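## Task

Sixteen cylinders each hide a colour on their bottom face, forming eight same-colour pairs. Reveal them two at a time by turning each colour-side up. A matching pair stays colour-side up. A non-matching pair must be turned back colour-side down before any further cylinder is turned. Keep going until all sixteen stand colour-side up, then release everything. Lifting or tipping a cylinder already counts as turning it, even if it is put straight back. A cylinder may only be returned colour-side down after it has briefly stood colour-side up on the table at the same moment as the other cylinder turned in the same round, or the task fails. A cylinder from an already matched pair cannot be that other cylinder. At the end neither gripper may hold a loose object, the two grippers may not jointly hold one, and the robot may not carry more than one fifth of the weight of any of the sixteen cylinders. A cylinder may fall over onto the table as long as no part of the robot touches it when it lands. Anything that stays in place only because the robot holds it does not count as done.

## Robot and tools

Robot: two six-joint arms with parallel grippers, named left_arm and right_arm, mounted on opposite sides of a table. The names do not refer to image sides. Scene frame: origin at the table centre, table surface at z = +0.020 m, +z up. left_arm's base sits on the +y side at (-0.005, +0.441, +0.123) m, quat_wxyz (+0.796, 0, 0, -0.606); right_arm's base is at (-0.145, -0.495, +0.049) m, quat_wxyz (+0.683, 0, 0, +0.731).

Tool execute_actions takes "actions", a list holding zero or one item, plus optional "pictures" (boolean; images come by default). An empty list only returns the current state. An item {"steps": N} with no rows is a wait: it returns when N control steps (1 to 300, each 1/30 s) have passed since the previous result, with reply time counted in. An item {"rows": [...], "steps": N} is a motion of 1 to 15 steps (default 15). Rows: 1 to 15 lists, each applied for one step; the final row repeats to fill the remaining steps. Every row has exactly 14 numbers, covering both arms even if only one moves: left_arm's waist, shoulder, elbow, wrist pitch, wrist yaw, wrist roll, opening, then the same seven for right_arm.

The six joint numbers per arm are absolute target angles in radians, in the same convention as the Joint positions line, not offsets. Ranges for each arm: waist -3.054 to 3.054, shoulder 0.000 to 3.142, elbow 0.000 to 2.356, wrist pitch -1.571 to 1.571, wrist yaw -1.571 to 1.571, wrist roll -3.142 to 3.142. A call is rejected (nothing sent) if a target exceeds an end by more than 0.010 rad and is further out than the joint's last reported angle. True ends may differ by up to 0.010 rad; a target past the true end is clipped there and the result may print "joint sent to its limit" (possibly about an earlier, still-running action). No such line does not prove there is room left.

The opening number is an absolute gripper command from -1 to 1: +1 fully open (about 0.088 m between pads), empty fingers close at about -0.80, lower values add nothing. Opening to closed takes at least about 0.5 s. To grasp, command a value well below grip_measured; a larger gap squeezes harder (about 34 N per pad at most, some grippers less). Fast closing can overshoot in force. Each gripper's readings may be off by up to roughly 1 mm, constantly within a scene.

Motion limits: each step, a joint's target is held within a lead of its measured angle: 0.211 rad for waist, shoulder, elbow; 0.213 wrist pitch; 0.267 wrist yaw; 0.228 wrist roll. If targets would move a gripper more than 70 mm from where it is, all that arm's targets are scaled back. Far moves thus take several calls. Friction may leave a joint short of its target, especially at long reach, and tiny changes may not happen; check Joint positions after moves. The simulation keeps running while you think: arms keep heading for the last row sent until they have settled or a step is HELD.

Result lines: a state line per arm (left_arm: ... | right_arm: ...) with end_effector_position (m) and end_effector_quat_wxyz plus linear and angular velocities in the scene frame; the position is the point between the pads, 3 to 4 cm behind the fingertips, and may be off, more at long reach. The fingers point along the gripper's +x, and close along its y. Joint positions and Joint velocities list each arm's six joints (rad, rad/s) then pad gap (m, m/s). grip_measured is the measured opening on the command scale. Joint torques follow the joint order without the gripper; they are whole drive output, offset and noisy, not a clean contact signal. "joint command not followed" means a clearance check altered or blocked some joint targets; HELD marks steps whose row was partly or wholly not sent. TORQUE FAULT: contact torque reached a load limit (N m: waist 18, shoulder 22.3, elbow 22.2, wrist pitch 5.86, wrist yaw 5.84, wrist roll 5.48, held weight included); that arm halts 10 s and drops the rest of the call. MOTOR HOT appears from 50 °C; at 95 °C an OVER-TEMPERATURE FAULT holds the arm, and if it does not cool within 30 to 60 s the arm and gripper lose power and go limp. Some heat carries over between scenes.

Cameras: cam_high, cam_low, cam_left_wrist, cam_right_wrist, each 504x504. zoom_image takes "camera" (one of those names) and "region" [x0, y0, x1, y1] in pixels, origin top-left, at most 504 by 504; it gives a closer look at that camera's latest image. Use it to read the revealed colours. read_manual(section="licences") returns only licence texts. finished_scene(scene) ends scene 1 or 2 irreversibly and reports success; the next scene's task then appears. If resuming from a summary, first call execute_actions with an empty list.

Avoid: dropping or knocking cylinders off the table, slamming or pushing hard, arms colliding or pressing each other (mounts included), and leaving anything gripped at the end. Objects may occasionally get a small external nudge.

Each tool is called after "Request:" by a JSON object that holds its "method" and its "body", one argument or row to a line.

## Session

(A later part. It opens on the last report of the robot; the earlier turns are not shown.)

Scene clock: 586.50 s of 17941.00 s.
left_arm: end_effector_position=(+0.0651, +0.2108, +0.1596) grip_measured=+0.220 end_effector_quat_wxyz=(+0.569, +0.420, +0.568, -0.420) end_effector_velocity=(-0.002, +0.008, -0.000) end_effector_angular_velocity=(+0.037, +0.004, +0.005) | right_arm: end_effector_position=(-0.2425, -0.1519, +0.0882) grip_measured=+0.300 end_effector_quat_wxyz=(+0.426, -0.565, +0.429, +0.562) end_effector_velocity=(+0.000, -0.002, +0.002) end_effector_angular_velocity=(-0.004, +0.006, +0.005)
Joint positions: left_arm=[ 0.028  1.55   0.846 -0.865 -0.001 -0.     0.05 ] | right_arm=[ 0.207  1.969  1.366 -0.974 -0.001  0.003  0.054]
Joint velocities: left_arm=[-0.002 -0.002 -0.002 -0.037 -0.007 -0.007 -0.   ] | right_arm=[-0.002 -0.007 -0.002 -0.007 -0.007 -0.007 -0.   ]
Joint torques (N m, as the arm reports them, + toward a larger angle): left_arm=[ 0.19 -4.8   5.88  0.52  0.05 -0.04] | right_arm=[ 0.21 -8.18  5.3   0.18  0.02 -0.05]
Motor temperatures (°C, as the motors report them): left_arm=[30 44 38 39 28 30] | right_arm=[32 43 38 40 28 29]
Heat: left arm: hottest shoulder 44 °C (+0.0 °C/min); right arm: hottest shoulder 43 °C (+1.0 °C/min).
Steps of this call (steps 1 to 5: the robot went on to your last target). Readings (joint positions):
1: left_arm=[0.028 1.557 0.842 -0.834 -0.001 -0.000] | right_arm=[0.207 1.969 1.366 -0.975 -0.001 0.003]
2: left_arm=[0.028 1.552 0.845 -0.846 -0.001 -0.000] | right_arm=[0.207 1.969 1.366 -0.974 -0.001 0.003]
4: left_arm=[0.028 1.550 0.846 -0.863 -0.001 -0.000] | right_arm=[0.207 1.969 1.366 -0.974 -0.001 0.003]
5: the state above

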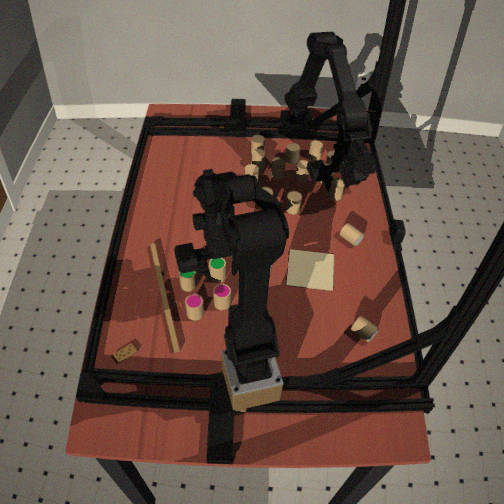

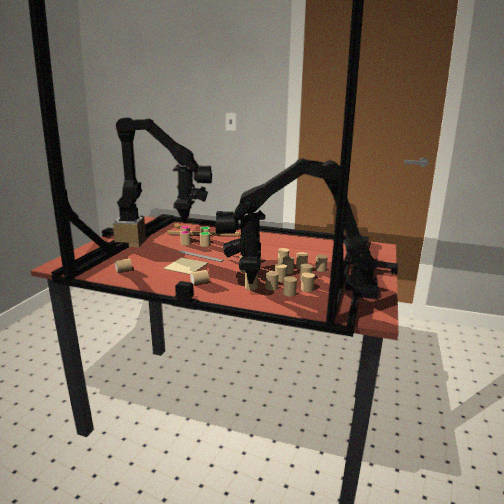

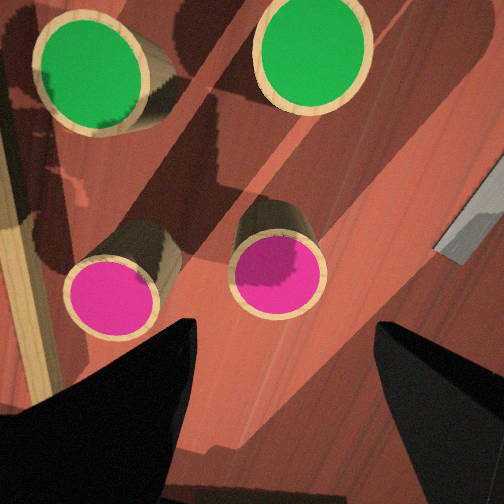

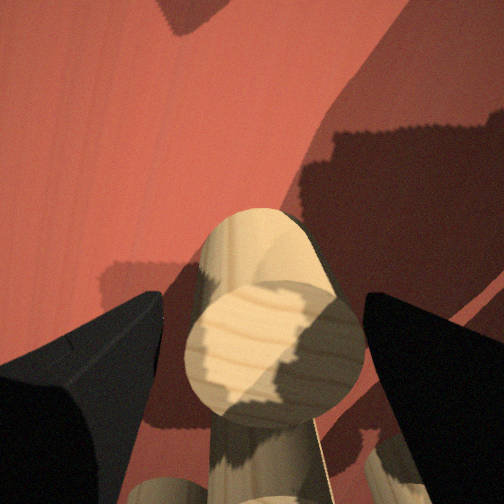

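Push q1 a bit (down & out), close, hand over.

Request:
{"method": "execute_actions", "body": {
  "actions": [
    {"rows":[[-0.424,1.0,0.5,0.5,0,0,0.6,0.207,1.986,1.364,-0.962,0,0,0.3],[-0.424,1.0,0.5,0.5,0,0,0.6,0.207,1.986,1.364,-0.962,0,0,0.25],[-0.424,1.0,0.5,0.5,0,0,0.6,0.207,1.986,1.364,-0.962,0,0,0.2],[-0.424,1.0,0.5,0.5,0,0,0.6,0.207,1.986,1.364,-0.962,0,0,0.15],[-0.424,1.0,0.5,0.5,0,0,0.6,0.207,1.986,1.364,-0.962,0,0,0.1],[-0.424,1.0,0.5,0.5,0,0,0.6,0.207,1.986,1.364,-0.962,0,0,0.06],[-0.424,1.0,0.5,0.5,0,0,0.6,0.207,1.986,1.364,-0.962,0,0,0.03],[-0.424,1.0,0.5,0.5,0,0,0.6,0.207,1.986,1.364,-0.962,0,0,-0.05],[-0.424,1.0,0.5,0.5,0,0,0.6,0.207,1.986,1.364,-0.962,0,0,-0.15],[-0.424,1.0,0.5,0.5,0,0,0.6,0.207,1.986,1.364,-0.962,0,0,-0.3]],"steps":15}
  ],
  "pictures": false
}}

Request:
{"method": "execute_actions", "body": {
  "actions": [
    {"rows":[[-0.424,1.0,0.5,0.5,0,0,0.6,0.207,1.965,1.415,-1.03,0,0,-0.3],[-0.424,1.0,0.5,0.5,0,0,0.6,0.207,1.95,1.465,-1.09,0,0,-0.3],[-0.424,1.0,0.5,0.5,0,0,0.6,0.207,1.935,1.52,-1.155,0,0,-0.3],[-0.424,1.0,0.5,0.5,0,0,0.6,0.207,1.92,1.575,-1.22,0,0,-0.3],[-0.424,1.0,0.5,0.5,0,0,0.6,0.207,1.905,1.627,-1.288,0,0,-0.3]],"steps":11}
  ],
  "pictures": false
}}

Request:
{"method": "execute_actions", "body": {
  "actions": [
    {"rows":[[-0.424,1.0,0.5,0.5,0,0,0.6,-0.219,1.3,1.3,0,0,1.571,-0.3]],"steps":15}
  ],
  "pictures": false
}}

Request:
{"method": "execute_actions", "body": {
  "actions": [
    {"rows":[[-0.424,1.477,0.39,1.09,0,0,0.6,-0.219,1.404,0.70,0.704,0,1.571,-0.3]],"steps":15}
  ],
  "pictures": false
}}

Request:
{"method": "execute_actions", "body": {
  "actions": [
    {"rows":[[-0.424,1.477,0.39,1.09,0,0,0.6,-0.219,1.404,0.70,0.704,0,1.571,-0.3]],"steps":9}
  ],
  "pictures": false
}}

Request:
{"method": "execute_actions", "body": {
  "actions": [
    {"rows":[[-0.424,1.53,0.44,1.093,0,0,0.6,-0.219,1.404,0.70,0.704,0,1.571,-0.3],[-0.424,1.58,0.495,1.093,0,0,0.6,-0.219,1.404,0.70,0.704,0,1.571,-0.3],[-0.424,1.635,0.55,1.093,0,0,0.6,-0.219,1.404,0.70,0.704,0,1.571,-0.3],[-0.424,1.69,0.60,1.093,0,0,0.6,-0.219,1.404,0.70,0.704,0,1.571,-0.3],[-0.424,1.74,0.655,1.093,0,0,0.6,-0.219,1.404,0.70,0.704,0,1.571,-0.3],[-0.424,1.785,0.71,1.093,0,0,0.6,-0.219,1.404,0.70,0.704,0,1.571,-0.3]],"steps":15}
  ]
}}

Scene clock: 601.23 s of 17941.00 s.
left_arm: end_effector_position=(-0.0543, +0.1194, +0.3019) grip_measured=+0.599 end_effector_quat_wxyz=(+0.639, +0.147, +0.127, -0.744) end_effector_velocity=(-0.029, -0.161, +0.406) end_effector_angular_velocity=(-1.984, +0.319, -0.002) | right_arm: end_effector_position=(-0.2431, -0.1501, +0.0871) grip_measured=+0.004 end_effector_quat_wxyz=(+0.427, -0.563, +0.428, +0.564) end_effector_velocity=(+0.001, -0.004, +0.001) end_effector_angular_velocity=(-0.018, +0.002, +0.005)
Joint positions: left_arm=[-0.42   1.01   0.507  0.112  0.001 -0.001  0.068] | right_arm=[ 0.207  1.972  1.365 -0.964 -0.001  0.003  0.039]
Joint velocities: left_arm=[-0.017 -0.017 -0.007  2.    -0.007 -0.022  0.   ] | right_arm=[-0.002 -0.002  0.002 -0.022 -0.007 -0.007 -0.   ]
Joint torques (N m, as the arm reports them, + toward a larger angle): left_arm=[-0.25 -3.71  6.76  2.19 -0.01  0.  ] | right_arm=[-0.01 -7.61  5.74  0.22  0.   -0.04]
Motor temperatures (°C, as the motors report them): left_arm=[30 44 38 37 28 30] | right_arm=[32 43 37 39 28 29]
Heat: left arm: hottest shoulder 44 °C (+0.0 °C/min); right arm: hottest shoulder 43 °C (-1.0 °C/min).
Steps of this call (steps 1 to 30: the robot went on to your last target; steps 31 to 100: nothing new was sent; then 10.90 s passed at rest; steps 101 to 115: all 15 steps of this action). Readings (joint positions):
101: left_arm=[0.005 1.515 0.806 -0.802 -0.014 0.000] | right_arm=[0.207 1.969 1.365 -0.972 -0.001 0.003]
102: left_arm=[-0.056 1.457 0.743 -0.728 -0.014 0.001] | right_arm=[0.207 1.969 1.365 -0.969 -0.001 0.003]
104: left_arm=[-0.196 1.323 0.622 -0.609 -0.004 0.001] | right_arm=[0.207 1.970 1.365 -0.966 -0.001 0.003]
108: left_arm=[-0.390 1.094 0.511 -0.359 0.002 -0.000] | right_arm=[0.207 1.971 1.365 -0.964 -0.001 0.003]
115: the state above

Scene clock: 601.60 s of 17941.00 s.
left_arm: end_effector_position=(-0.0569, +0.1048, +0.3849) grip_measured=+0.600 end_effector_quat_wxyz=(+0.651, +0.001, +0.001, -0.759) end_effector_velocity=(+0.000, +0.001, +0.021) end_effector_angular_velocity=(-0.103, +0.023, +0.005) | right_arm: end_effector_position=(-0.2439, -0.1469, +0.1748) grip_measured=+0.004 end_effector_quat_wxyz=(+0.431, -0.557, +0.424, +0.569) end_effector_velocity=(+0.006, -0.015, +0.039) end_effector_angular_velocity=(-0.018, +0.002, +0.000)
Joint positions: left_arm=[-0.421  1.     0.506  0.49   0.001 -0.001  0.068] | right_arm=[ 0.207  1.901  1.624 -1.274 -0.001  0.003  0.039]
Joint velocities: left_arm=[-0.002 -0.002 -0.007  0.11  -0.007 -0.007 -0.   ] | right_arm=[-0.007 -0.056  0.081 -0.154 -0.007 -0.007 -0.   ]
Joint torques (N m, as the arm reports them, + toward a larger angle): left_arm=[-0.23 -2.81  6.94  2.18  0.02  0.  ] | right_arm=[-0.04 -8.16  5.87 -0.01  0.02 -0.07]
Motor temperatures (°C, as the motors report them): left_arm=[30 44 38 37 28 30] | right_arm=[32 43 37 39 28 29]
Heat: left arm: hottest shoulder 44 °C (+0.0 °C/min); right arm: hottest shoulder 43 °C (-1.0 °C/min).
Steps of this call (steps 1 to 11: all 11 steps of this action). Readings (joint positions):
1: left_arm=[-0.420 1.009 0.507 0.178 0.001 -0.001] | right_arm=[0.207 1.972 1.372 -0.978 -0.001 0.003]
2: left_arm=[-0.421 1.008 0.507 0.244 0.001 -0.001] | right_arm=[0.207 1.972 1.389 -1.012 -0.001 0.003]
4: left_arm=[-0.421 1.007 0.507 0.371 0.001 -0.001] | right_arm=[0.207 1.971 1.453 -1.111 -0.001 0.003]
8: left_arm=[-0.421 1.000 0.507 0.474 0.001 -0.001] | right_arm=[0.207 1.928 1.595 -1.245 -0.001 0.003]
11: the state above

Scene clock: 602.10 s of 17941.00 s.
left_arm: end_effector_position=(-0.0571, +0.1048, +0.3866) grip_measured=+0.600 end_effector_quat_wxyz=(+0.651, -0.002, -0.001, -0.759) end_effector_velocity=(+0.000, +0.000, -0.002) end_effector_angular_velocity=(+0.011, +0.021, +0.005) | right_arm: end_effector_position=(-0.0869, -0.1023, +0.3798) grip_measured=+0.004 end_effector_quat_wxyz=(+0.726, +0.205, +0.421, +0.504) end_effector_velocity=(+0.013, +0.073, +0.565) end_effector_angular_velocity=(+2.702, +1.548, -0.850)
Joint positions: left_arm=[-0.422  1.     0.506  0.498  0.001 -0.001  0.068] | right_arm=[-0.215  1.313  1.313 -0.416  0.004  0.911  0.039]
Joint velocities: left_arm=[-0.002 -0.002 -0.002 -0.007 -0.007 -0.022 -0.   ] | right_arm=[-0.007 -0.447 -0.007  2.    -0.007  2.103 -0.   ]
Joint torques (N m, as the arm reports them, + toward a larger angle): left_arm=[-0.24 -2.84  6.97  2.17  0.02 -0.02] | right_arm=[-0.35 -3.55  6.23  1.17 -0.11  0.1 ]
Motor temperatures (°C, as the motors report them): left_arm=[30 44 38 37 28 30] | right_arm=[32 43 37 39 28 29]
Heat: left arm: hottest shoulder 44 °C (+0.0 °C/min); right arm: hottest shoulder 43 °C (-1.0 °C/min).
Steps of this call (steps 1 to 15: all 15 steps of this action). Readings (joint positions):
1: left_arm=[-0.421 1.000 0.506 0.494 0.001 -0.001] | right_arm=[0.196 1.870 1.591 -1.222 -0.013 0.048]
2: left_arm=[-0.421 1.000 0.506 0.495 0.001 -0.001] | right_arm=[0.157 1.829 1.530 -1.154 -0.018 0.113]
4: left_arm=[-0.422 1.000 0.506 0.496 0.001 -0.001] | right_arm=[0.046 1.735 1.419 -1.052 -0.007 0.236]
8: left_arm=[-0.422 1.000 0.506 0.498 0.001 -0.001] | right_arm=[-0.158 1.563 1.329 -0.844 0.005 0.461]
15: the state above

Scene clock: 602.60 s of 17941.00 s.
left_arm: end_effector_position=(-0.0631, +0.0655, +0.3015) grip_measured=+0.600 end_effector_quat_wxyz=(+0.651, -0.000, +0.000, -0.759) end_effector_velocity=(+0.002, -0.003, -0.009) end_effector_angular_velocity=(+0.018, +0.005, +0.020) | right_arm: end_effector_position=(-0.0837, -0.0849, +0.2430) grip_measured=+0.003 end_effector_quat_wxyz=(+0.591, +0.472, +0.520, +0.396) end_effector_velocity=(+0.013, +0.103, +0.423) end_effector_angular_velocity=(+2.007, -0.201, -0.004)
Joint positions: left_arm=[-0.422  1.469  0.388  1.082  0.001 -0.001  0.068] | right_arm=[-0.216  1.419  0.693  0.482  0.003  1.558  0.039]
Joint velocities: left_arm=[-0.002  0.037 -0.002  0.022 -0.022 -0.007  0.   ] | right_arm=[-0.002 -0.002 -0.017  2.029 -0.022  0.095  0.001]
Joint torques (N m, as the arm reports them, + toward a larger angle): left_arm=[-0.23 -3.83  6.4   2.27  0.   -0.01] | right_arm=[-0.24 -7.93  8.3   2.13 -0.09  0.03]
Motor temperatures (°C, as the motors report them): left_arm=[30 43 38 37 28 30] | right_arm=[32 43 37 39 28 29]
Heat: left arm: hottest shoulder 43 °C (-1.0 °C/min); right arm: hottest shoulder 43 °C (-1.0 °C/min).
Steps of this call (steps 1 to 15: all 15 steps of this action). Readings (joint positions):
1: left_arm=[-0.422 1.030 0.489 0.560 0.001 -0.001] | right_arm=[-0.215 1.309 1.295 -0.344 0.003 0.969]
2: left_arm=[-0.422 1.078 0.472 0.646 0.001 -0.001] | right_arm=[-0.215 1.308 1.270 -0.286 0.003 1.022]
4: left_arm=[-0.422 1.205 0.436 0.764 0.001 -0.001] | right_arm=[-0.215 1.323 1.194 -0.187 0.003 1.130]
8: left_arm=[-0.422 1.434 0.391 0.988 0.001 -0.001] | right_arm=[-0.216 1.391 0.961 0.055 0.003 1.393]
15: the state above

Scene clock: 602.90 s of 17941.00 s.
left_arm: end_effector_position=(-0.0631, +0.0653, +0.3021) grip_measured=+0.600 end_effector_quat_wxyz=(+0.651, -0.002, -0.001, -0.759) end_effector_velocity=(+0.000, +0.001, -0.005) end_effector_angular_velocity=(+0.025, +0.018, +0.005) | right_arm: end_effector_position=(-0.0829, -0.0795, +0.2972) grip_measured=+0.003 end_effector_quat_wxyz=(+0.540, +0.533, +0.463, +0.458) end_effector_velocity=(+0.002, -0.001, +0.027) end_effector_angular_velocity=(+0.122, -0.026, -0.010)
Joint positions: left_arm=[-0.422  1.471  0.388  1.087  0.001 -0.001  0.068] | right_arm=[-0.216  1.406  0.701  0.693  0.003  1.568  0.039]
Joint velocities: left_arm=[-0.002 -0.002 -0.002 -0.022 -0.007 -0.022 -0.   ] | right_arm=[-0.002 -0.002 -0.002  0.125  0.007 -0.007 -0.   ]
Joint torques (N m, as the arm reports them, + toward a larger angle): left_arm=[-0.27 -3.68  6.33  2.15  0.01 -0.01] | right_arm=[-0.21 -6.31  7.04  1.75 -0.11  0.05]
Motor temperatures (°C, as the motors report them): left_arm=[30 43 38 38 28 30] | right_arm=[32 43 37 39 28 29]
Heat: left arm: hottest shoulder 43 °C (-1.0 °C/min); right arm: hottest shoulder 43 °C (-1.0 °C/min).
Steps of this call (steps 1 to 9: all 9 steps of this action). Readings (joint positions):
1: left_arm=[-0.422 1.470 0.388 1.084 0.001 -0.001] | right_arm=[-0.216 1.419 0.693 0.553 0.003 1.561]
2: left_arm=[-0.422 1.470 0.388 1.085 0.001 -0.001] | right_arm=[-0.216 1.417 0.696 0.609 0.003 1.563]
4: left_arm=[-0.422 1.470 0.388 1.087 0.001 -0.001] | right_arm=[-0.216 1.408 0.701 0.664 0.003 1.565]
8: left_arm=[-0.422 1.471 0.388 1.087 0.001 -0.001] | right_arm=[-0.216 1.406 0.701 0.689 0.003 1.567]
9: the state above

Scene clock: 603.40 s of 17941.00 s.
left_arm: end_effector_position=(-0.0754, -0.0152, +0.3017) grip_measured=+0.600 end_effector_quat_wxyz=(+0.651, -0.006, -0.005, -0.759) end_effector_velocity=(-0.001, -0.006, +0.007) end_effector_angular_velocity=(-0.016, +0.010, +0.005) | right_arm: end_effector_position=(-0.0829, -0.0795, +0.2990) grip_measured=+0.003 end_effector_quat_wxyz=(+0.538, +0.535, +0.461, +0.461) end_effector_velocity=(-0.000, -0.001, +0.001) end_effector_angular_velocity=(+0.004, -0.023, +0.005)
Joint positions: left_arm=[-0.422  1.776  0.7    1.092  0.001 -0.001  0.068] | right_arm=[-0.216  1.406  0.701  0.701  0.003  1.568  0.039]
Joint velocities: left_arm=[-0.002  0.007  0.032 -0.007 -0.007 -0.007  0.   ] | right_arm=[-0.002 -0.002 -0.002  0.007 -0.007 -0.022 -0.001]
Joint torques (N m, as the arm reports them, + toward a larger angle): left_arm=[-0.2  -5.69  6.99  2.09  0.01 -0.01] | right_arm=[-0.22 -6.39  7.07  1.63 -0.09  0.05]
Motor temperatures (°C, as the motors report them): left_arm=[30 43 38 38 28 30] | right_arm=[32 43 37 39 28 29]
Heat: left arm: hottest shoulder 43 °C (-1.0 °C/min); right arm: hottest shoulder 43 °C (-1.0 °C/min).
Steps of this call (steps 1 to 15: all 15 steps of this action). Readings (joint positions):
1: left_arm=[-0.422 1.479 0.394 1.090 0.001 -0.001] | right_arm=[-0.216 1.406 0.701 0.698 0.003 1.568]
2: left_arm=[-0.422 1.500 0.413 1.091 0.001 -0.001] | right_arm=[-0.216 1.406 0.701 0.700 0.003 1.568]
4: left_arm=[-0.422 1.579 0.492 1.092 0.001 -0.001] | right_arm=[-0.216 1.406 0.701 0.701 0.003 1.568]
8: left_arm=[-0.422 1.741 0.663 1.092 0.001 -0.001] | right_arm=[-0.216 1.406 0.701 0.701 0.003 1.568]
15: the state above

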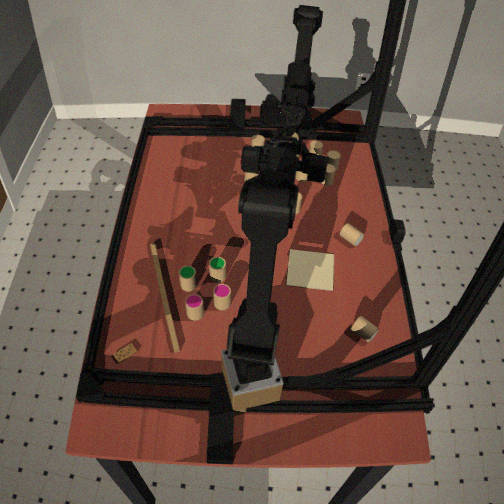

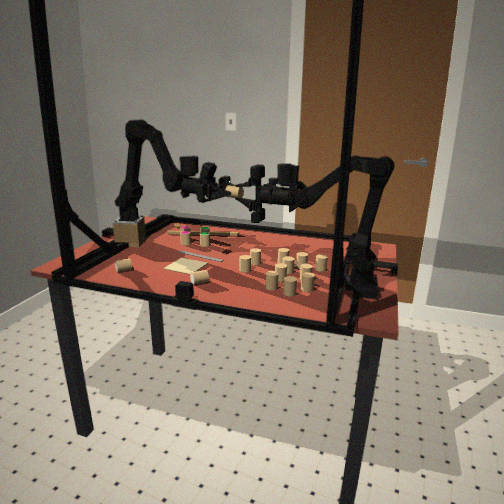

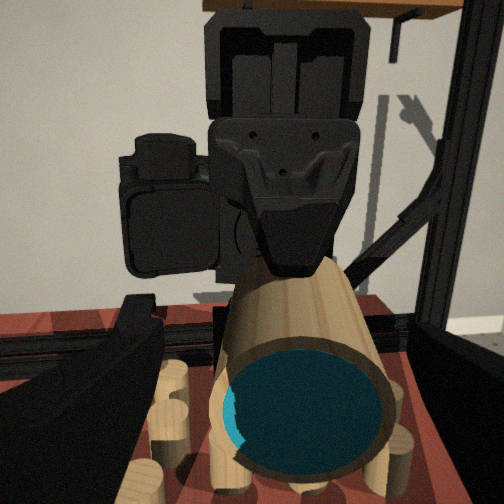

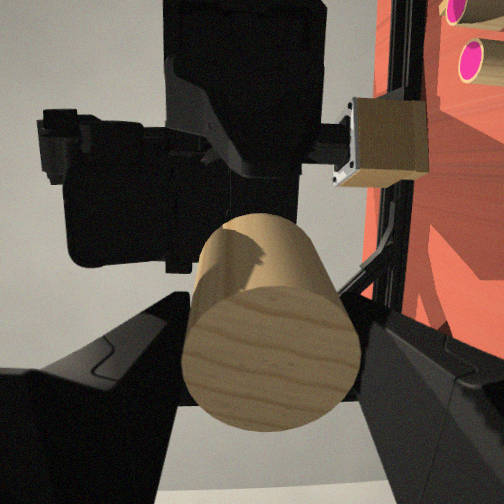

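Request:
{"method": "execute_actions", "body": {
  "actions": [
    {"rows":[[-0.424,1.78,0.705,1.093,0,0,0.45,-0.224,1.404,0.70,0.704,0,1.571,-0.3],[-0.424,1.78,0.705,1.093,0,0,0.33,-0.224,1.404,0.70,0.704,0,1.571,-0.3],[-0.424,1.78,0.705,1.093,0,0,0.25,-0.224,1.404,0.70,0.704,0,1.571,-0.3],[-0.424,1.78,0.705,1.093,0,0,0.2,-0.224,1.404,0.70,0.704,0,1.571,-0.3],[-0.424,1.78,0.705,1.093,0,0,0.15,-0.224,1.404,0.70,0.704,0,1.571,-0.3],[-0.424,1.78,0.705,1.093,0,0,0.1,-0.224,1.404,0.70,0.704,0,1.571,-0.3],[-0.424,1.78,0.705,1.093,0,0,0.06,-0.224,1.404,0.70,0.704,0,1.571,-0.3],[-0.424,1.78,0.705,1.093,0,0,0.03,-0.224,1.404,0.70,0.704,0,1.571,-0.3],[-0.424,1.78,0.705,1.093,0,0,-0.05,-0.224,1.404,0.70,0.704,0,1.571,-0.3],[-0.424,1.78,0.705,1.093,0,0,-0.15,-0.224,1.404,0.70,0.704,0,1.571,-0.3],[-0.424,1.78,0.705,1.093,0,0,-0.3,-0.224,1.404,0.70,0.704,0,1.571,-0.3]],"steps":15}
  ],
  "pictures": false
}}

Request:
{"method": "execute_actions", "body": {
  "actions": [
    {"rows":[[-0.424,1.78,0.705,1.093,0,0,-0.3,-0.224,1.404,0.70,0.704,0,1.571,0.6]],"steps":7}
  ],
  "pictures": false
}}

Request:
{"method": "execute_actions", "body": {
  "actions": [
    {"rows":[[-0.424,1.71,0.63,1.093,0,0,-0.3,-0.224,1.404,0.70,0.704,0,1.571,0.6],[-0.424,1.635,0.55,1.093,0,0,-0.3,-0.224,1.404,0.70,0.704,0,1.571,0.6],[-0.424,1.555,0.47,1.093,0,0,-0.3,-0.224,1.404,0.70,0.704,0,1.571,0.6],[-0.424,1.477,0.39,1.093,0,0,-0.3,-0.224,1.404,0.70,0.704,0,1.571,0.6]],"steps":8}
  ],
  "pictures": false
}}

Request:
{"method": "execute_actions", "body": {
  "actions": [
    {"rows":[[-0.93,1.1,0.8,-0.87,0,0,-0.3,0.189,1.2,1.1,-1.223,0,0,0.27]],"steps":15}
  ],
  "pictures": false
}}

Request:
{"method": "execute_actions", "body": {
  "actions": [
    {"rows":[[-0.93,1.1,0.8,-0.87,0,0,-0.3,0.189,1.2,1.1,-1.223,0,0,0.27]],"steps":15}
  ],
  "pictures": false
}}

Request:
{"method": "execute_actions", "body": {
  "actions": [
    {"rows":[[-0.93,1.548,0.847,-0.87,0,0,-0.3,0.189,1.663,1.315,-1.223,0,0,0.27]],"steps":15}
  ],
  "pictures": false
}}

Request:
{"method": "execute_actions", "body": {
  "actions": [
    {"rows":[[-0.93,1.575,0.825,-0.822,0,0,-0.3,0.189,1.67,1.287,-1.189,0,0,0.27],[-0.93,1.60,0.805,-0.777,0,0,-0.3,0.189,1.677,1.26,-1.154,0,0,0.27],[-0.93,1.628,0.784,-0.728,0,0,-0.3,0.189,1.684,1.232,-1.12,0,0,0.27],[-0.93,1.655,0.763,-0.68,0,0,-0.3,0.189,1.691,1.204,-1.086,0,0,0.27],[-0.93,1.68,0.743,-0.635,0,0,-0.3,0.189,1.699,1.176,-1.051,0,0,0.27],[-0.93,1.705,0.723,-0.59,0,0,-0.3,0.189,1.707,1.147,-1.017,0,0,0.27],[-0.93,1.73,0.705,-0.55,0,0,-0.3,0.189,1.707,1.147,-1.017,0,0,0.27],[-0.93,1.745,0.697,-0.525,0,0,-0.3,0.189,1.707,1.147,-1.017,0,0,0.27],[-0.93,1.75,0.694,-0.515,0,0,-0.3,0.189,1.707,1.147,-1.017,0,0,0.27],[-0.93,1.755,0.692,-0.51,0,0,-0.3,0.189,1.707,1.147,-1.017,0,0,0.27],[-0.93,1.762,0.69,-0.508,0,0,-0.3,0.189,1.707,1.147,-1.017,0,0,0.27]],"steps":15}
  ],
  "pictures": false
}}

Request:
{"method": "execute_actions", "body": {
  "actions": [
    {"steps":6}
  ]
}}

Scene clock: 622.07 s of 17941.00 s.
left_arm: end_effector_position=(-0.0758, -0.0160, +0.3017) grip_measured=+0.029 end_effector_quat_wxyz=(+0.651, -0.006, -0.005, -0.759) end_effector_velocity=(-0.000, -0.000, +0.000) end_effector_angular_velocity=(+0.004, +0.007, +0.005) | right_arm: end_effector_position=(-0.0809, -0.0799, +0.2987) grip_measured=+0.003 end_effector_quat_wxyz=(+0.539, +0.536, +0.460, +0.459) end_effector_velocity=(-0.000, -0.001, +0.001) end_effector_angular_velocity=(+0.004, -0.023, +0.005)
Joint positions: left_arm=[-0.422  1.779  0.704  1.092  0.    -0.001  0.04 ] | right_arm=[-0.222  1.406  0.7    0.701  0.001  1.569  0.039]
Joint velocities: left_arm=[-0.002 -0.002  0.002 -0.007 -0.007 -0.007  0.   ] | right_arm=[-0.002 -0.002 -0.002  0.007 -0.007 -0.022 -0.   ]
Joint torques (N m, as the arm reports them, + toward a larger angle): left_arm=[-0.18 -6.34  6.26  2.09  0.03 -0.01] | right_arm=[-0.28 -6.42  7.19  1.59 -0.05  0.06]
Motor temperatures (°C, as the motors report them): left_arm=[30 44 39 40 28 30] | right_arm=[32 42 38 41 28 29]
Heat: left arm: hottest shoulder 44 °C (+1.0 °C/min); right arm: hottest shoulder 42 °C (-2.0 °C/min).
Steps of this call (steps 1 to 15: the robot went on to your last target; steps 16 to 545: nothing new was sent; steps 546 to 560: all 15 steps of this action). Readings (joint positions):
546: left_arm=[-0.422 1.779 0.704 1.092 0.001 -0.001] | right_arm=[-0.217 1.406 0.700 0.701 0.002 1.569]
547: left_arm=[-0.422 1.779 0.704 1.092 0.001 -0.001] | right_arm=[-0.218 1.406 0.700 0.701 0.002 1.569]
549: left_arm=[-0.422 1.779 0.704 1.092 0.001 -0.001] | right_arm=[-0.221 1.406 0.700 0.701 0.002 1.569]
553: left_arm=[-0.422 1.779 0.704 1.092 0.001 -0.001] | right_arm=[-0.221 1.406 0.700 0.701 0.002 1.569]
560: the state above

Scene clock: 622.30 s of 17941.00 s.
left_arm: end_effector_position=(-0.0758, -0.0160, +0.3017) grip_measured=+0.029 end_effector_quat_wxyz=(+0.651, -0.006, -0.005, -0.759) end_effector_velocity=(+0.000, +0.001, -0.001) end_effector_angular_velocity=(+0.006, -0.008, +0.005) | right_arm: end_effector_position=(-0.0809, -0.0799, +0.2989) grip_measured=+0.505 end_effector_quat_wxyz=(+0.539, +0.536, +0.460, +0.459) end_effector_velocity=(-0.000, -0.001, +0.001) end_effector_angular_velocity=(+0.002, -0.037, +0.005)
Joint positions: left_arm=[-0.422  1.779  0.704  1.092  0.    -0.001  0.04 ] | right_arm=[-0.222  1.406  0.7    0.702  0.001  1.569  0.064]
Joint velocities: left_arm=[-0.002 -0.002 -0.002 -0.007 -0.007  0.007 -0.   ] | right_arm=[-0.002 -0.002 -0.002  0.007 -0.007 -0.037  0.174]
Joint torques (N m, as the arm reports them, + toward a larger angle): left_arm=[-0.13 -6.34  6.19  2.09  0.04  0.  ] | right_arm=[-0.24 -6.3   7.21  1.52 -0.07  0.03]
Motor temperatures (°C, as the motors report them): left_arm=[30 44 39 40 28 30] | right_arm=[32 42 38 41 28 29]
Heat: left arm: hottest shoulder 44 °C (+1.0 °C/min); right arm: hottest shoulder 42 °C (-2.0 °C/min).
Steps of this call (steps 1 to 7: all 7 steps of this action). Readings (joint positions):
1: left_arm=[-0.422 1.779 0.704 1.092 0.000 -0.001] | right_arm=[-0.222 1.406 0.700 0.701 0.001 1.569]
2: left_arm=[-0.422 1.779 0.704 1.092 0.000 -0.001] | right_arm=[-0.222 1.406 0.700 0.701 0.001 1.569]
4: left_arm=[-0.422 1.779 0.704 1.092 0.000 -0.001] | right_arm=[-0.222 1.406 0.700 0.702 0.001 1.569]
7: the state above

Scene clock: 622.57 s of 17941.00 s.
left_arm: end_effector_position=(-0.0645, +0.0577, +0.3021) grip_measured=+0.028 end_effector_quat_wxyz=(+0.651, -0.002, -0.001, -0.759) end_effector_velocity=(+0.012, +0.078, +0.006) end_effector_angular_velocity=(-0.025, +0.011, +0.005) | right_arm: end_effector_position=(-0.0809, -0.0799, +0.2989) grip_measured=+0.598 end_effector_quat_wxyz=(+0.539, +0.536, +0.460, +0.459) end_effector_velocity=(+0.002, -0.001, -0.002) end_effector_angular_velocity=(-0.008, -0.006, -0.010)
Joint positions: left_arm=[-0.422  1.504  0.416  1.093  0.    -0.001  0.04 ] | right_arm=[-0.222  1.406  0.7    0.702  0.001  1.569  0.068]
Joint velocities: left_arm=[-0.002 -0.325 -0.291 -0.007 -0.007 -0.007 -0.   ] | right_arm=[-0.002 -0.002 -0.002 -0.007  0.007 -0.007  0.001]
Joint torques (N m, as the arm reports them, + toward a larger angle): left_arm=[-0.16 -4.73  5.6   2.03  0.03 -0.01] | right_arm=[-0.12 -6.27  7.17  1.53 -0.08  0.03]
Motor temperatures (°C, as the motors report them): left_arm=[30 44 39 40 28 30] | right_arm=[32 42 38 41 28 29]
Heat: left arm: hottest shoulder 44 °C (+1.0 °C/min); right arm: hottest shoulder 42 °C (-2.0 °C/min).
Steps of this call (steps 1 to 8: all 8 steps of this action). Readings (joint positions):
1: left_arm=[-0.422 1.770 0.693 1.092 0.000 -0.001] | right_arm=[-0.222 1.406 0.700 0.702 0.001 1.569]
2: left_arm=[-0.422 1.743 0.661 1.090 0.000 -0.001] | right_arm=[-0.222 1.406 0.700 0.702 0.001 1.569]
4: left_arm=[-0.422 1.640 0.546 1.088 0.000 -0.001] | right_arm=[-0.222 1.406 0.700 0.702 0.001 1.569]
8: the state above

Scene clock: 623.07 s of 17941.00 s.
left_arm: end_effector_position=(-0.2286, +0.1451, +0.4696) grip_measured=+0.028 end_effector_quat_wxyz=(+0.444, -0.054, -0.027, -0.894) end_effector_velocity=(-0.073, +0.112, -0.141) end_effector_angular_velocity=(+0.973, -0.718, -0.319) | right_arm: end_effector_position=(-0.2438, -0.1185, +0.4145) grip_measured=+0.271 end_effector_quat_wxyz=(+0.575, +0.208, +0.340, +0.715) end_effector_velocity=(+0.012, -0.067, -0.323) end_effector_angular_velocity=(-1.122, -2.425, +0.203)
Joint positions: left_arm=[-0.915  1.108  0.79   0.438  0.004 -0.001  0.04 ] | right_arm=[ 0.186  1.193  1.1   -0.001 -0.003  0.815  0.052]
Joint velocities: left_arm=[-0.354 -0.379  0.281 -1.868 -0.037 -0.007  0.   ] | right_arm=[ 0.017 -0.1    0.125 -1.927  0.007 -2.073 -0.   ]
Joint torques (N m, as the arm reports them, + toward a larger angle): left_arm=[ 1.21 -1.81  6.44  1.06 -0.11 -0.03] | right_arm=[ 0.01 -3.31  6.62  0.77  0.08 -0.12]
Motor temperatures (°C, as the motors report them): left_arm=[30 44 39 40 28 30] | right_arm=[32 42 38 41 28 29]
Heat: left arm: hottest shoulder 44 °C (+1.0 °C/min); right arm: hottest shoulder 42 °C (-2.0 °C/min).
Steps of this call (steps 1 to 15: all 15 steps of this action). Readings (joint positions):
1: left_arm=[-0.435 1.481 0.427 1.053 -0.010 -0.001] | right_arm=[-0.213 1.394 0.713 0.669 0.009 1.545]
2: left_arm=[-0.464 1.460 0.449 1.005 -0.012 -0.000] | right_arm=[-0.187 1.380 0.731 0.629 0.010 1.511]
4: left_arm=[-0.531 1.409 0.507 0.944 -0.010 -0.000] | right_arm=[-0.124 1.343 0.781 0.567 0.007 1.442]
8: left_arm=[-0.661 1.289 0.630 0.813 -0.010 -0.000] | right_arm=[0.020 1.272 0.919 0.422 0.006 1.284]
15: the state above

Scene clock: 623.57 s of 17941.00 s.
left_arm: end_effector_position=(-0.1856, +0.2081, +0.2805) grip_measured=+0.027 end_effector_quat_wxyz=(+0.399, +0.376, +0.186, -0.815) end_effector_velocity=(+0.201, +0.262, -0.281) end_effector_angular_velocity=(+1.571, -1.214, +0.003) | right_arm: end_effector_position=(-0.2146, -0.2306, +0.2406) grip_measured=+0.270 end_effector_quat_wxyz=(+0.525, -0.406, +0.325, +0.673) end_effector_velocity=(+0.097, -0.376, -0.200) end_effector_angular_velocity=(-1.912, -0.591, +0.190)
Joint positions: left_arm=[-0.927  1.102  0.8   -0.562  0.003 -0.001  0.04 ] | right_arm=[ 0.186  1.198  1.102 -0.999 -0.002  0.019  0.052]
Joint velocities: left_arm=[-0.007 -0.002 -0.002 -1.985 -0.007 -0.007 -0.   ] | right_arm=[-0.002 -0.002 -0.002 -2.    -0.007 -0.212  0.   ]
Joint torques (N m, as the arm reports them, + toward a larger angle): left_arm=[-0.25 -3.46  7.62  1.58 -0.06 -0.01] | right_arm=[ 0.22 -4.    6.89  0.71  0.04 -0.08]
Motor temperatures (°C, as the motors report them): left_arm=[30 44 39 40 28 30] | right_arm=[32 42 38 41 28 29]
Heat: left arm: hottest shoulder 44 °C (+1.0 °C/min); right arm: hottest shoulder 42 °C (-2.0 °C/min).
Steps of this call (steps 1 to 15: all 15 steps of this action). Readings (joint positions):
1: left_arm=[-0.923 1.099 0.797 0.374 0.003 -0.001] | right_arm=[0.186 1.192 1.102 -0.066 -0.003 0.744]
2: left_arm=[-0.925 1.096 0.799 0.309 0.003 -0.001] | right_arm=[0.186 1.192 1.102 -0.134 -0.003 0.673]
4: left_arm=[-0.926 1.097 0.800 0.171 0.003 -0.001] | right_arm=[0.186 1.196 1.102 -0.273 -0.003 0.532]
8: left_arm=[-0.927 1.102 0.800 -0.097 0.003 -0.001] | right_arm=[0.186 1.198 1.102 -0.537 -0.003 0.249]
15: the state above

Scene clock: 624.07 s of 17941.00 s.
left_arm: end_effector_position=(-0.1514, +0.2524, +0.1597) grip_measured=+0.027 end_effector_quat_wxyz=(+0.311, +0.634, +0.313, -0.635) end_effector_velocity=(+0.004, +0.004, -0.000) end_effector_angular_velocity=(+0.013, -0.019, +0.005) | right_arm: end_effector_position=(-0.2198, -0.2108, +0.1674) grip_measured=+0.270 end_effector_quat_wxyz=(+0.431, -0.560, +0.436, +0.557) end_effector_velocity=(+0.001, -0.004, -0.000) end_effector_angular_velocity=(-0.023, +0.002, +0.019)
Joint positions: left_arm=[-0.927  1.543  0.84  -0.868  0.003 -0.001  0.04 ] | right_arm=[ 0.186  1.666  1.308 -1.221 -0.002  0.003  0.052]
Joint velocities: left_arm=[-0.002 -0.002 -0.002 -0.022 -0.007 -0.007 -0.   ] | right_arm=[-0.002  0.002  0.002 -0.022 -0.007 -0.022 -0.   ]
Joint torques (N m, as the arm reports them, + toward a larger angle): left_arm=[-0.23 -4.17  6.65  0.41 -0.06 -0.01] | right_arm=[ 0.16 -7.69  6.88 -0.01  0.05 -0.09]
Motor temperatures (°C, as the motors report them): left_arm=[30 44 39 40 28 30] | right_arm=[32 42 38 41 28 29]
Heat: left arm: hottest shoulder 44 °C (+1.0 °C/min); right arm: hottest shoulder 42 °C (-2.0 °C/min).
Steps of this call (steps 1 to 15: all 15 steps of this action). Readings (joint positions):
1: left_arm=[-0.927 1.133 0.807 -0.636 0.003 -0.001] | right_arm=[0.186 1.227 1.130 -1.089 -0.002 0.013]
2: left_arm=[-0.927 1.182 0.824 -0.693 0.003 -0.001] | right_arm=[0.186 1.277 1.180 -1.142 -0.002 0.010]
4: left_arm=[-0.927 1.312 0.842 -0.785 0.003 -0.001] | right_arm=[0.186 1.398 1.271 -1.159 -0.002 0.006]
8: left_arm=[-0.927 1.519 0.839 -0.854 0.003 -0.001] | right_arm=[0.186 1.605 1.310 -1.209 -0.002 0.004]
15: the state above

Scene clock: 624.57 s of 17941.00 s.
left_arm: end_effector_position=(-0.1518, +0.2520, +0.0832) grip_measured=+0.026 end_effector_quat_wxyz=(+0.310, +0.636, +0.314, -0.633) end_effector_velocity=(-0.011, -0.016, -0.001) end_effector_angular_velocity=(-0.076, +0.049, +0.005) | right_arm: end_effector_position=(-0.2200, -0.2101, +0.1184) grip_measured=+0.270 end_effector_quat_wxyz=(+0.432, -0.559, +0.434, +0.559) end_effector_velocity=(-0.001, -0.003, +0.000) end_effector_angular_velocity=(-0.009, +0.005, +0.010)
Joint positions: left_arm=[-0.928  1.756  0.693 -0.515  0.003 -0.001  0.04 ] | right_arm=[ 0.186  1.704  1.151 -1.02  -0.002  0.003  0.052]
Joint velocities: left_arm=[-0.002  0.002 -0.002  0.095 -0.007 -0.007 -0.   ] | right_arm=[ 0.002 -0.002 -0.002 -0.007 -0.007 -0.007 -0.   ]
Joint torques (N m, as the arm reports them, + toward a larger angle): left_arm=[-0.24 -4.54  4.26  0.54 -0.07  0.  ] | right_arm=[ 0.22 -6.81  5.59  0.16  0.04 -0.08]
Motor temperatures (°C, as the motors report them): left_arm=[30 44 39 40 28 30] | right_arm=[32 42 38 41 28 29]
Heat: left arm: hottest shoulder 44 °C (+1.0 °C/min); right arm: hottest shoulder 42 °C (-2.0 °C/min).
Steps of this call (steps 1 to 15: all 15 steps of this action). Readings (joint positions):
1: left_arm=[-0.927 1.547 0.838 -0.862 0.003 -0.001] | right_arm=[0.186 1.666 1.306 -1.216 -0.002 0.003]
2: left_arm=[-0.928 1.555 0.833 -0.837 0.003 -0.001] | right_arm=[0.186 1.666 1.299 -1.199 -0.002 0.003]
4: left_arm=[-0.928 1.590 0.813 -0.761 0.003 -0.001] | right_arm=[0.186 1.666 1.268 -1.145 -0.002 0.003]
8: left_arm=[-0.928 1.693 0.737 -0.604 0.003 -0.001] | right_arm=[0.186 1.688 1.180 -1.050 -0.002 0.003]
15: the state above

Scene clock: 624.77 s of 17941.00 s.
left_arm: end_effector_position=(-0.1524, +0.2512, +0.0831) grip_measured=+0.026 end_effector_quat_wxyz=(+0.310, +0.635, +0.313, -0.634) end_effector_velocity=(+0.002, +0.001, +0.000) end_effector_angular_velocity=(+0.001, -0.010, +0.005) | right_arm: end_effector_position=(-0.2201, -0.2098, +0.1184) grip_measured=+0.270 end_effector_quat_wxyz=(+0.433, -0.558, +0.434, +0.559) end_effector_velocity=(-0.002, -0.003, +0.000) end_effector_angular_velocity=(-0.013, +0.019, -0.010)
Joint positions: left_arm=[-0.928  1.756  0.693 -0.51   0.003 -0.001  0.04 ] | right_arm=[ 0.186  1.704  1.151 -1.019 -0.002  0.003  0.052]
Joint velocities: left_arm=[-0.002 -0.002 -0.002 -0.007 -0.007 -0.007 -0.   ] | right_arm=[-0.002 -0.002 -0.002 -0.007 -0.022  0.007  0.   ]
Joint torques (N m, as the arm reports them, + toward a larger angle): left_arm=[-0.21 -4.45  4.16  0.59 -0.08 -0.02] | right_arm=[ 0.19 -6.75  5.51  0.22  0.03 -0.07]
Motor temperatures (°C, as the motors report them): left_arm=[30 44 39 40 28 30] | right_arm=[32 42 38 41 28 29]
Heat: left arm: hottest shoulder 44 °C (+1.0 °C/min); right arm: hottest shoulder 42 °C (-2.0 °C/min).
Steps of this call (steps 1 to 6: the robot went on to your last target). Readings (joint positions):
1: left_arm=[-0.928 1.756 0.693 -0.512 0.003 -0.001] | right_arm=[0.186 1.704 1.151 -1.020 -0.002 0.003]
2: left_arm=[-0.928 1.756 0.693 -0.512 0.003 -0.001] | right_arm=[0.186 1.703 1.151 -1.020 -0.002 0.003]
4: left_arm=[-0.928 1.756 0.693 -0.511 0.003 -0.001] | right_arm=[0.186 1.703 1.151 -1.019 -0.002 0.003]
6: the state above

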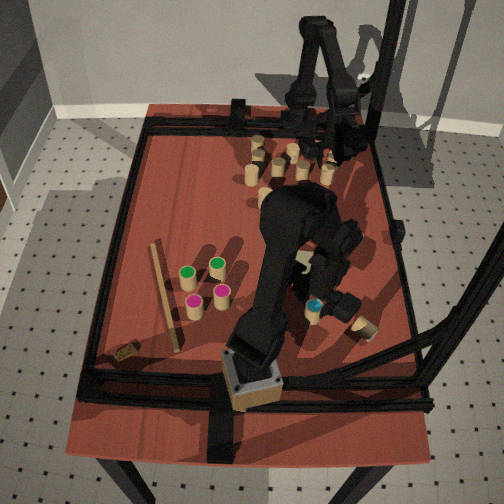

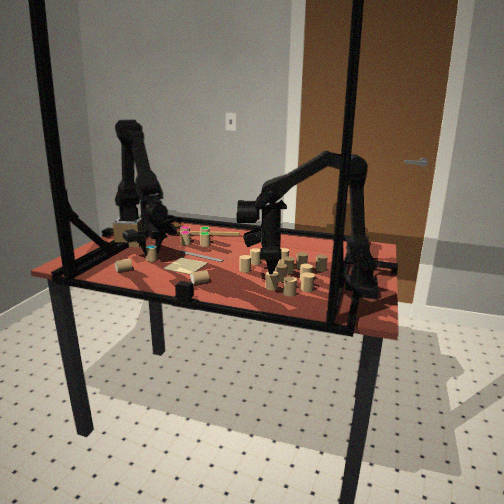

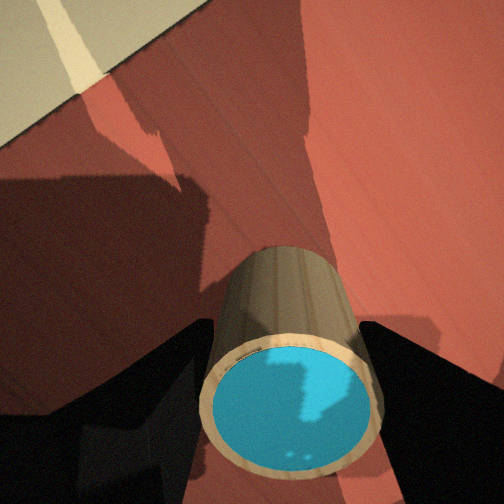

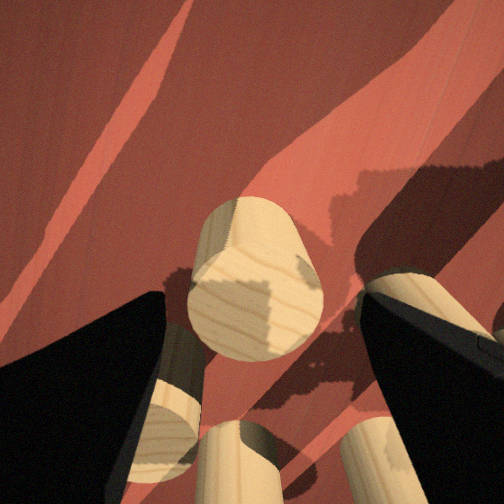

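Request:
{"method": "execute_actions", "body": {
  "actions": [
    {"rows":[[-0.93,1.762,0.69,-0.508,0,0,0.05,0.196,1.707,1.147,-1.017,0,0,0.27],[-0.93,1.762,0.69,-0.508,0,0,0.15,0.196,1.714,1.135,-0.998,0,0,0.27],[-0.93,1.762,0.69,-0.508,0,0,0.3,0.196,1.722,1.123,-0.979,0,0,0.27],[-0.93,1.762,0.69,-0.508,0,0,0.3,0.196,1.73,1.111,-0.96,0,0,0.27],[-0.93,1.762,0.69,-0.508,0,0,0.3,0.196,1.737,1.099,-0.94,0,0,0.27],[-0.93,1.762,0.69,-0.508,0,0,0.3,0.196,1.745,1.086,-0.92,0,0,0.27],[-0.93,1.762,0.69,-0.508,0,0,0.3,0.196,1.752,1.074,-0.9,0,0,0.27],[-0.93,1.72,0.72,-0.58,0,0,0.3,0.196,1.76,1.062,-0.882,0,0,0.27],[-0.93,1.68,0.75,-0.65,0,0,0.3,0.196,1.76,1.062,-0.882,0,0,0.27],[-0.93,1.635,0.78,-0.725,0,0,0.3,0.196,1.76,1.062,-0.882,0,0,0.27],[-0.93,1.59,0.815,-0.8,0,0,0.3,0.196,1.76,1.062,-0.882,0,0,0.27],[-0.93,1.548,0.847,-0.87,0,0,0.3,0.196,1.76,1.062,-0.882,0,0,0.27]],"steps":15}
  ],
  "pictures": false
}}

Request:
{"method": "execute_actions", "body": {
  "actions": [
    {"steps":4}
  ]
}}

Scene clock: 629.70 s of 17941.00 s.
left_arm: end_effector_position=(-0.1548, +0.2480, +0.1521) grip_measured=+0.298 end_effector_quat_wxyz=(+0.313, +0.630, +0.311, -0.639) end_effector_velocity=(-0.053, -0.069, +0.210) end_effector_angular_velocity=(-0.397, +0.297, +0.005) | right_arm: end_effector_position=(-0.2221, -0.2101, +0.0854) grip_measured=+0.270 end_effector_quat_wxyz=(+0.431, -0.560, +0.432, +0.561) end_effector_velocity=(-0.003, +0.010, -0.001) end_effector_angular_velocity=(+0.043, +0.019, +0.005)
Joint positions: left_arm=[-0.928  1.569  0.831 -0.821  0.002 -0.001  0.054] | right_arm=[ 0.194  1.752  1.067 -0.886 -0.002  0.003  0.052]
Joint velocities: left_arm=[-0.002 -0.51   0.432 -0.447 -0.007 -0.007  0.001] | right_arm=[-0.002  0.002 -0.002  0.051 -0.007 -0.007 -0.   ]
Joint torques (N m, as the arm reports them, + toward a larger angle): left_arm=[-0.17 -3.22  3.95 -0.12 -0.07 -0.01] | right_arm=[ 0.21 -6.6   5.31  0.17  0.03 -0.07]
Motor temperatures (°C, as the motors report them): left_arm=[30 44 39 39 28 30] | right_arm=[32 42 38 40 28 29]
Heat: left arm: hottest shoulder 44 °C (+0.0 °C/min); right arm: hottest shoulder 42 °C (-1.0 °C/min).
Steps of this call (steps 1 to 15: the robot went on to your last target; steps 16 to 133: nothing new was sent; steps 134 to 148: all 15 steps of this action). Readings (joint positions):
134: left_arm=[-0.928 1.757 0.693 -0.509 0.002 -0.001] | right_arm=[0.187 1.704 1.151 -1.019 -0.002 0.003]
135: left_arm=[-0.928 1.757 0.693 -0.509 0.002 -0.001] | right_arm=[0.189 1.704 1.150 -1.015 -0.002 0.003]
137: left_arm=[-0.928 1.757 0.693 -0.509 0.002 -0.000] | right_arm=[0.192 1.705 1.140 -0.990 -0.002 0.003]
141: left_arm=[-0.928 1.753 0.697 -0.523 0.002 -0.001] | right_arm=[0.194 1.728 1.100 -0.923 -0.002 0.003]
148: the state above

Scene clock: 629.83 s of 17941.00 s.
left_arm: end_effector_position=(-0.1532, +0.2501, +0.1596) grip_measured=+0.300 end_effector_quat_wxyz=(+0.312, +0.633, +0.312, -0.636) end_effector_velocity=(+0.022, +0.031, +0.001) end_effector_angular_velocity=(+0.134, -0.094, +0.020) | right_arm: end_effector_position=(-0.2222, -0.2097, +0.0854) grip_measured=+0.270 end_effector_quat_wxyz=(+0.431, -0.559, +0.432, +0.561) end_effector_velocity=(+0.001, +0.002, +0.001) end_effector_angular_velocity=(+0.014, -0.004, +0.005)
Joint positions: left_arm=[-0.928  1.55   0.846 -0.862  0.002 -0.001  0.054] | right_arm=[ 0.194  1.752  1.067 -0.884 -0.002  0.003  0.052]
Joint velocities: left_arm=[-0.002 -0.012 -0.007 -0.168  0.007 -0.022  0.   ] | right_arm=[-0.002 -0.007 -0.002  0.007  0.007 -0.007 -0.   ]
Joint torques (N m, as the arm reports them, + toward a larger angle): left_arm=[-0.22 -4.89  5.83  0.59 -0.06 -0.01] | right_arm=[ 0.1  -6.62  5.14  0.2   0.01 -0.05]
Motor temperatures (°C, as the motors report them): left_arm=[30 44 39 39 28 30] | right_arm=[32 42 38 40 28 29]
Heat: left arm: hottest shoulder 44 °C (+0.0 °C/min); right arm: hottest shoulder 42 °C (-1.0 °C/min).
Steps of this call (steps 1 to 4: the robot went on to your last target). Readings (joint positions):
1: left_arm=[-0.928 1.557 0.841 -0.834 0.002 -0.001] | right_arm=[0.194 1.752 1.067 -0.884 -0.002 0.003]
2: left_arm=[-0.928 1.552 0.845 -0.846 0.002 -0.001] | right_arm=[0.194 1.753 1.067 -0.884 -0.002 0.003]
4: the state above

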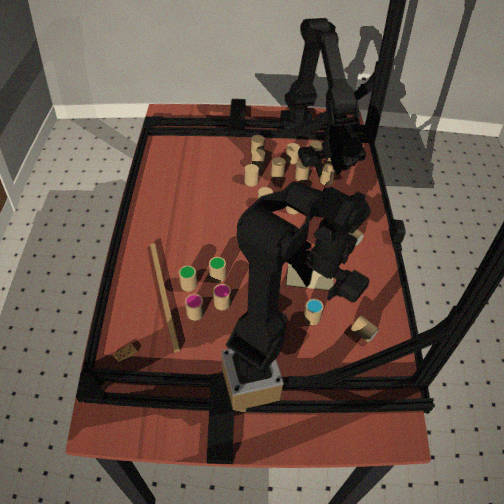

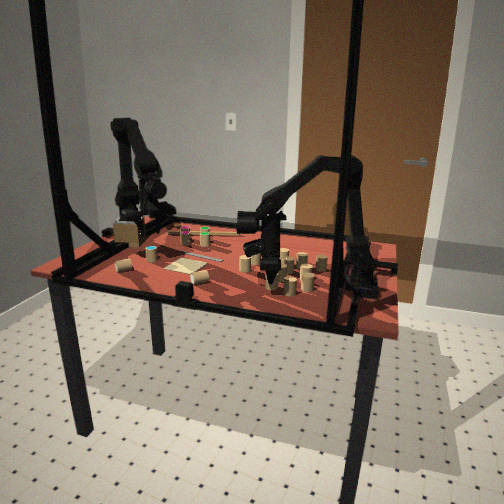

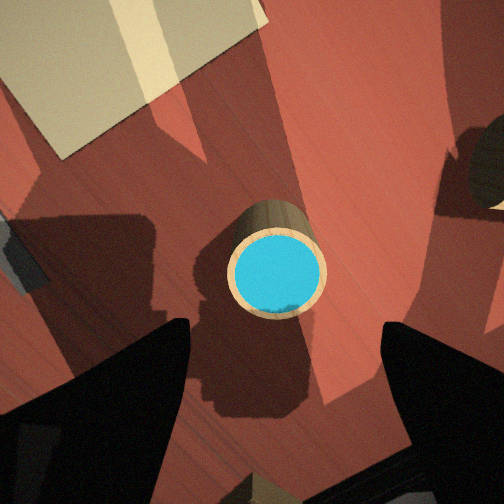

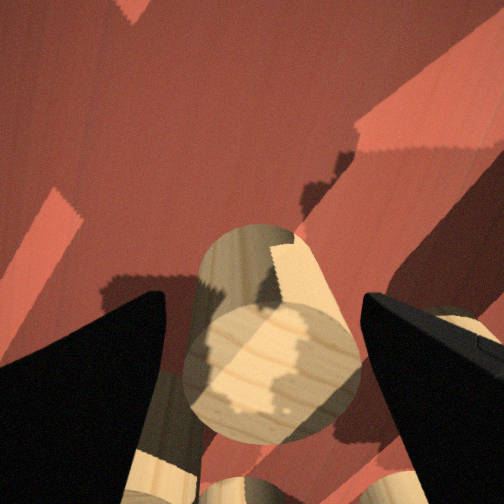

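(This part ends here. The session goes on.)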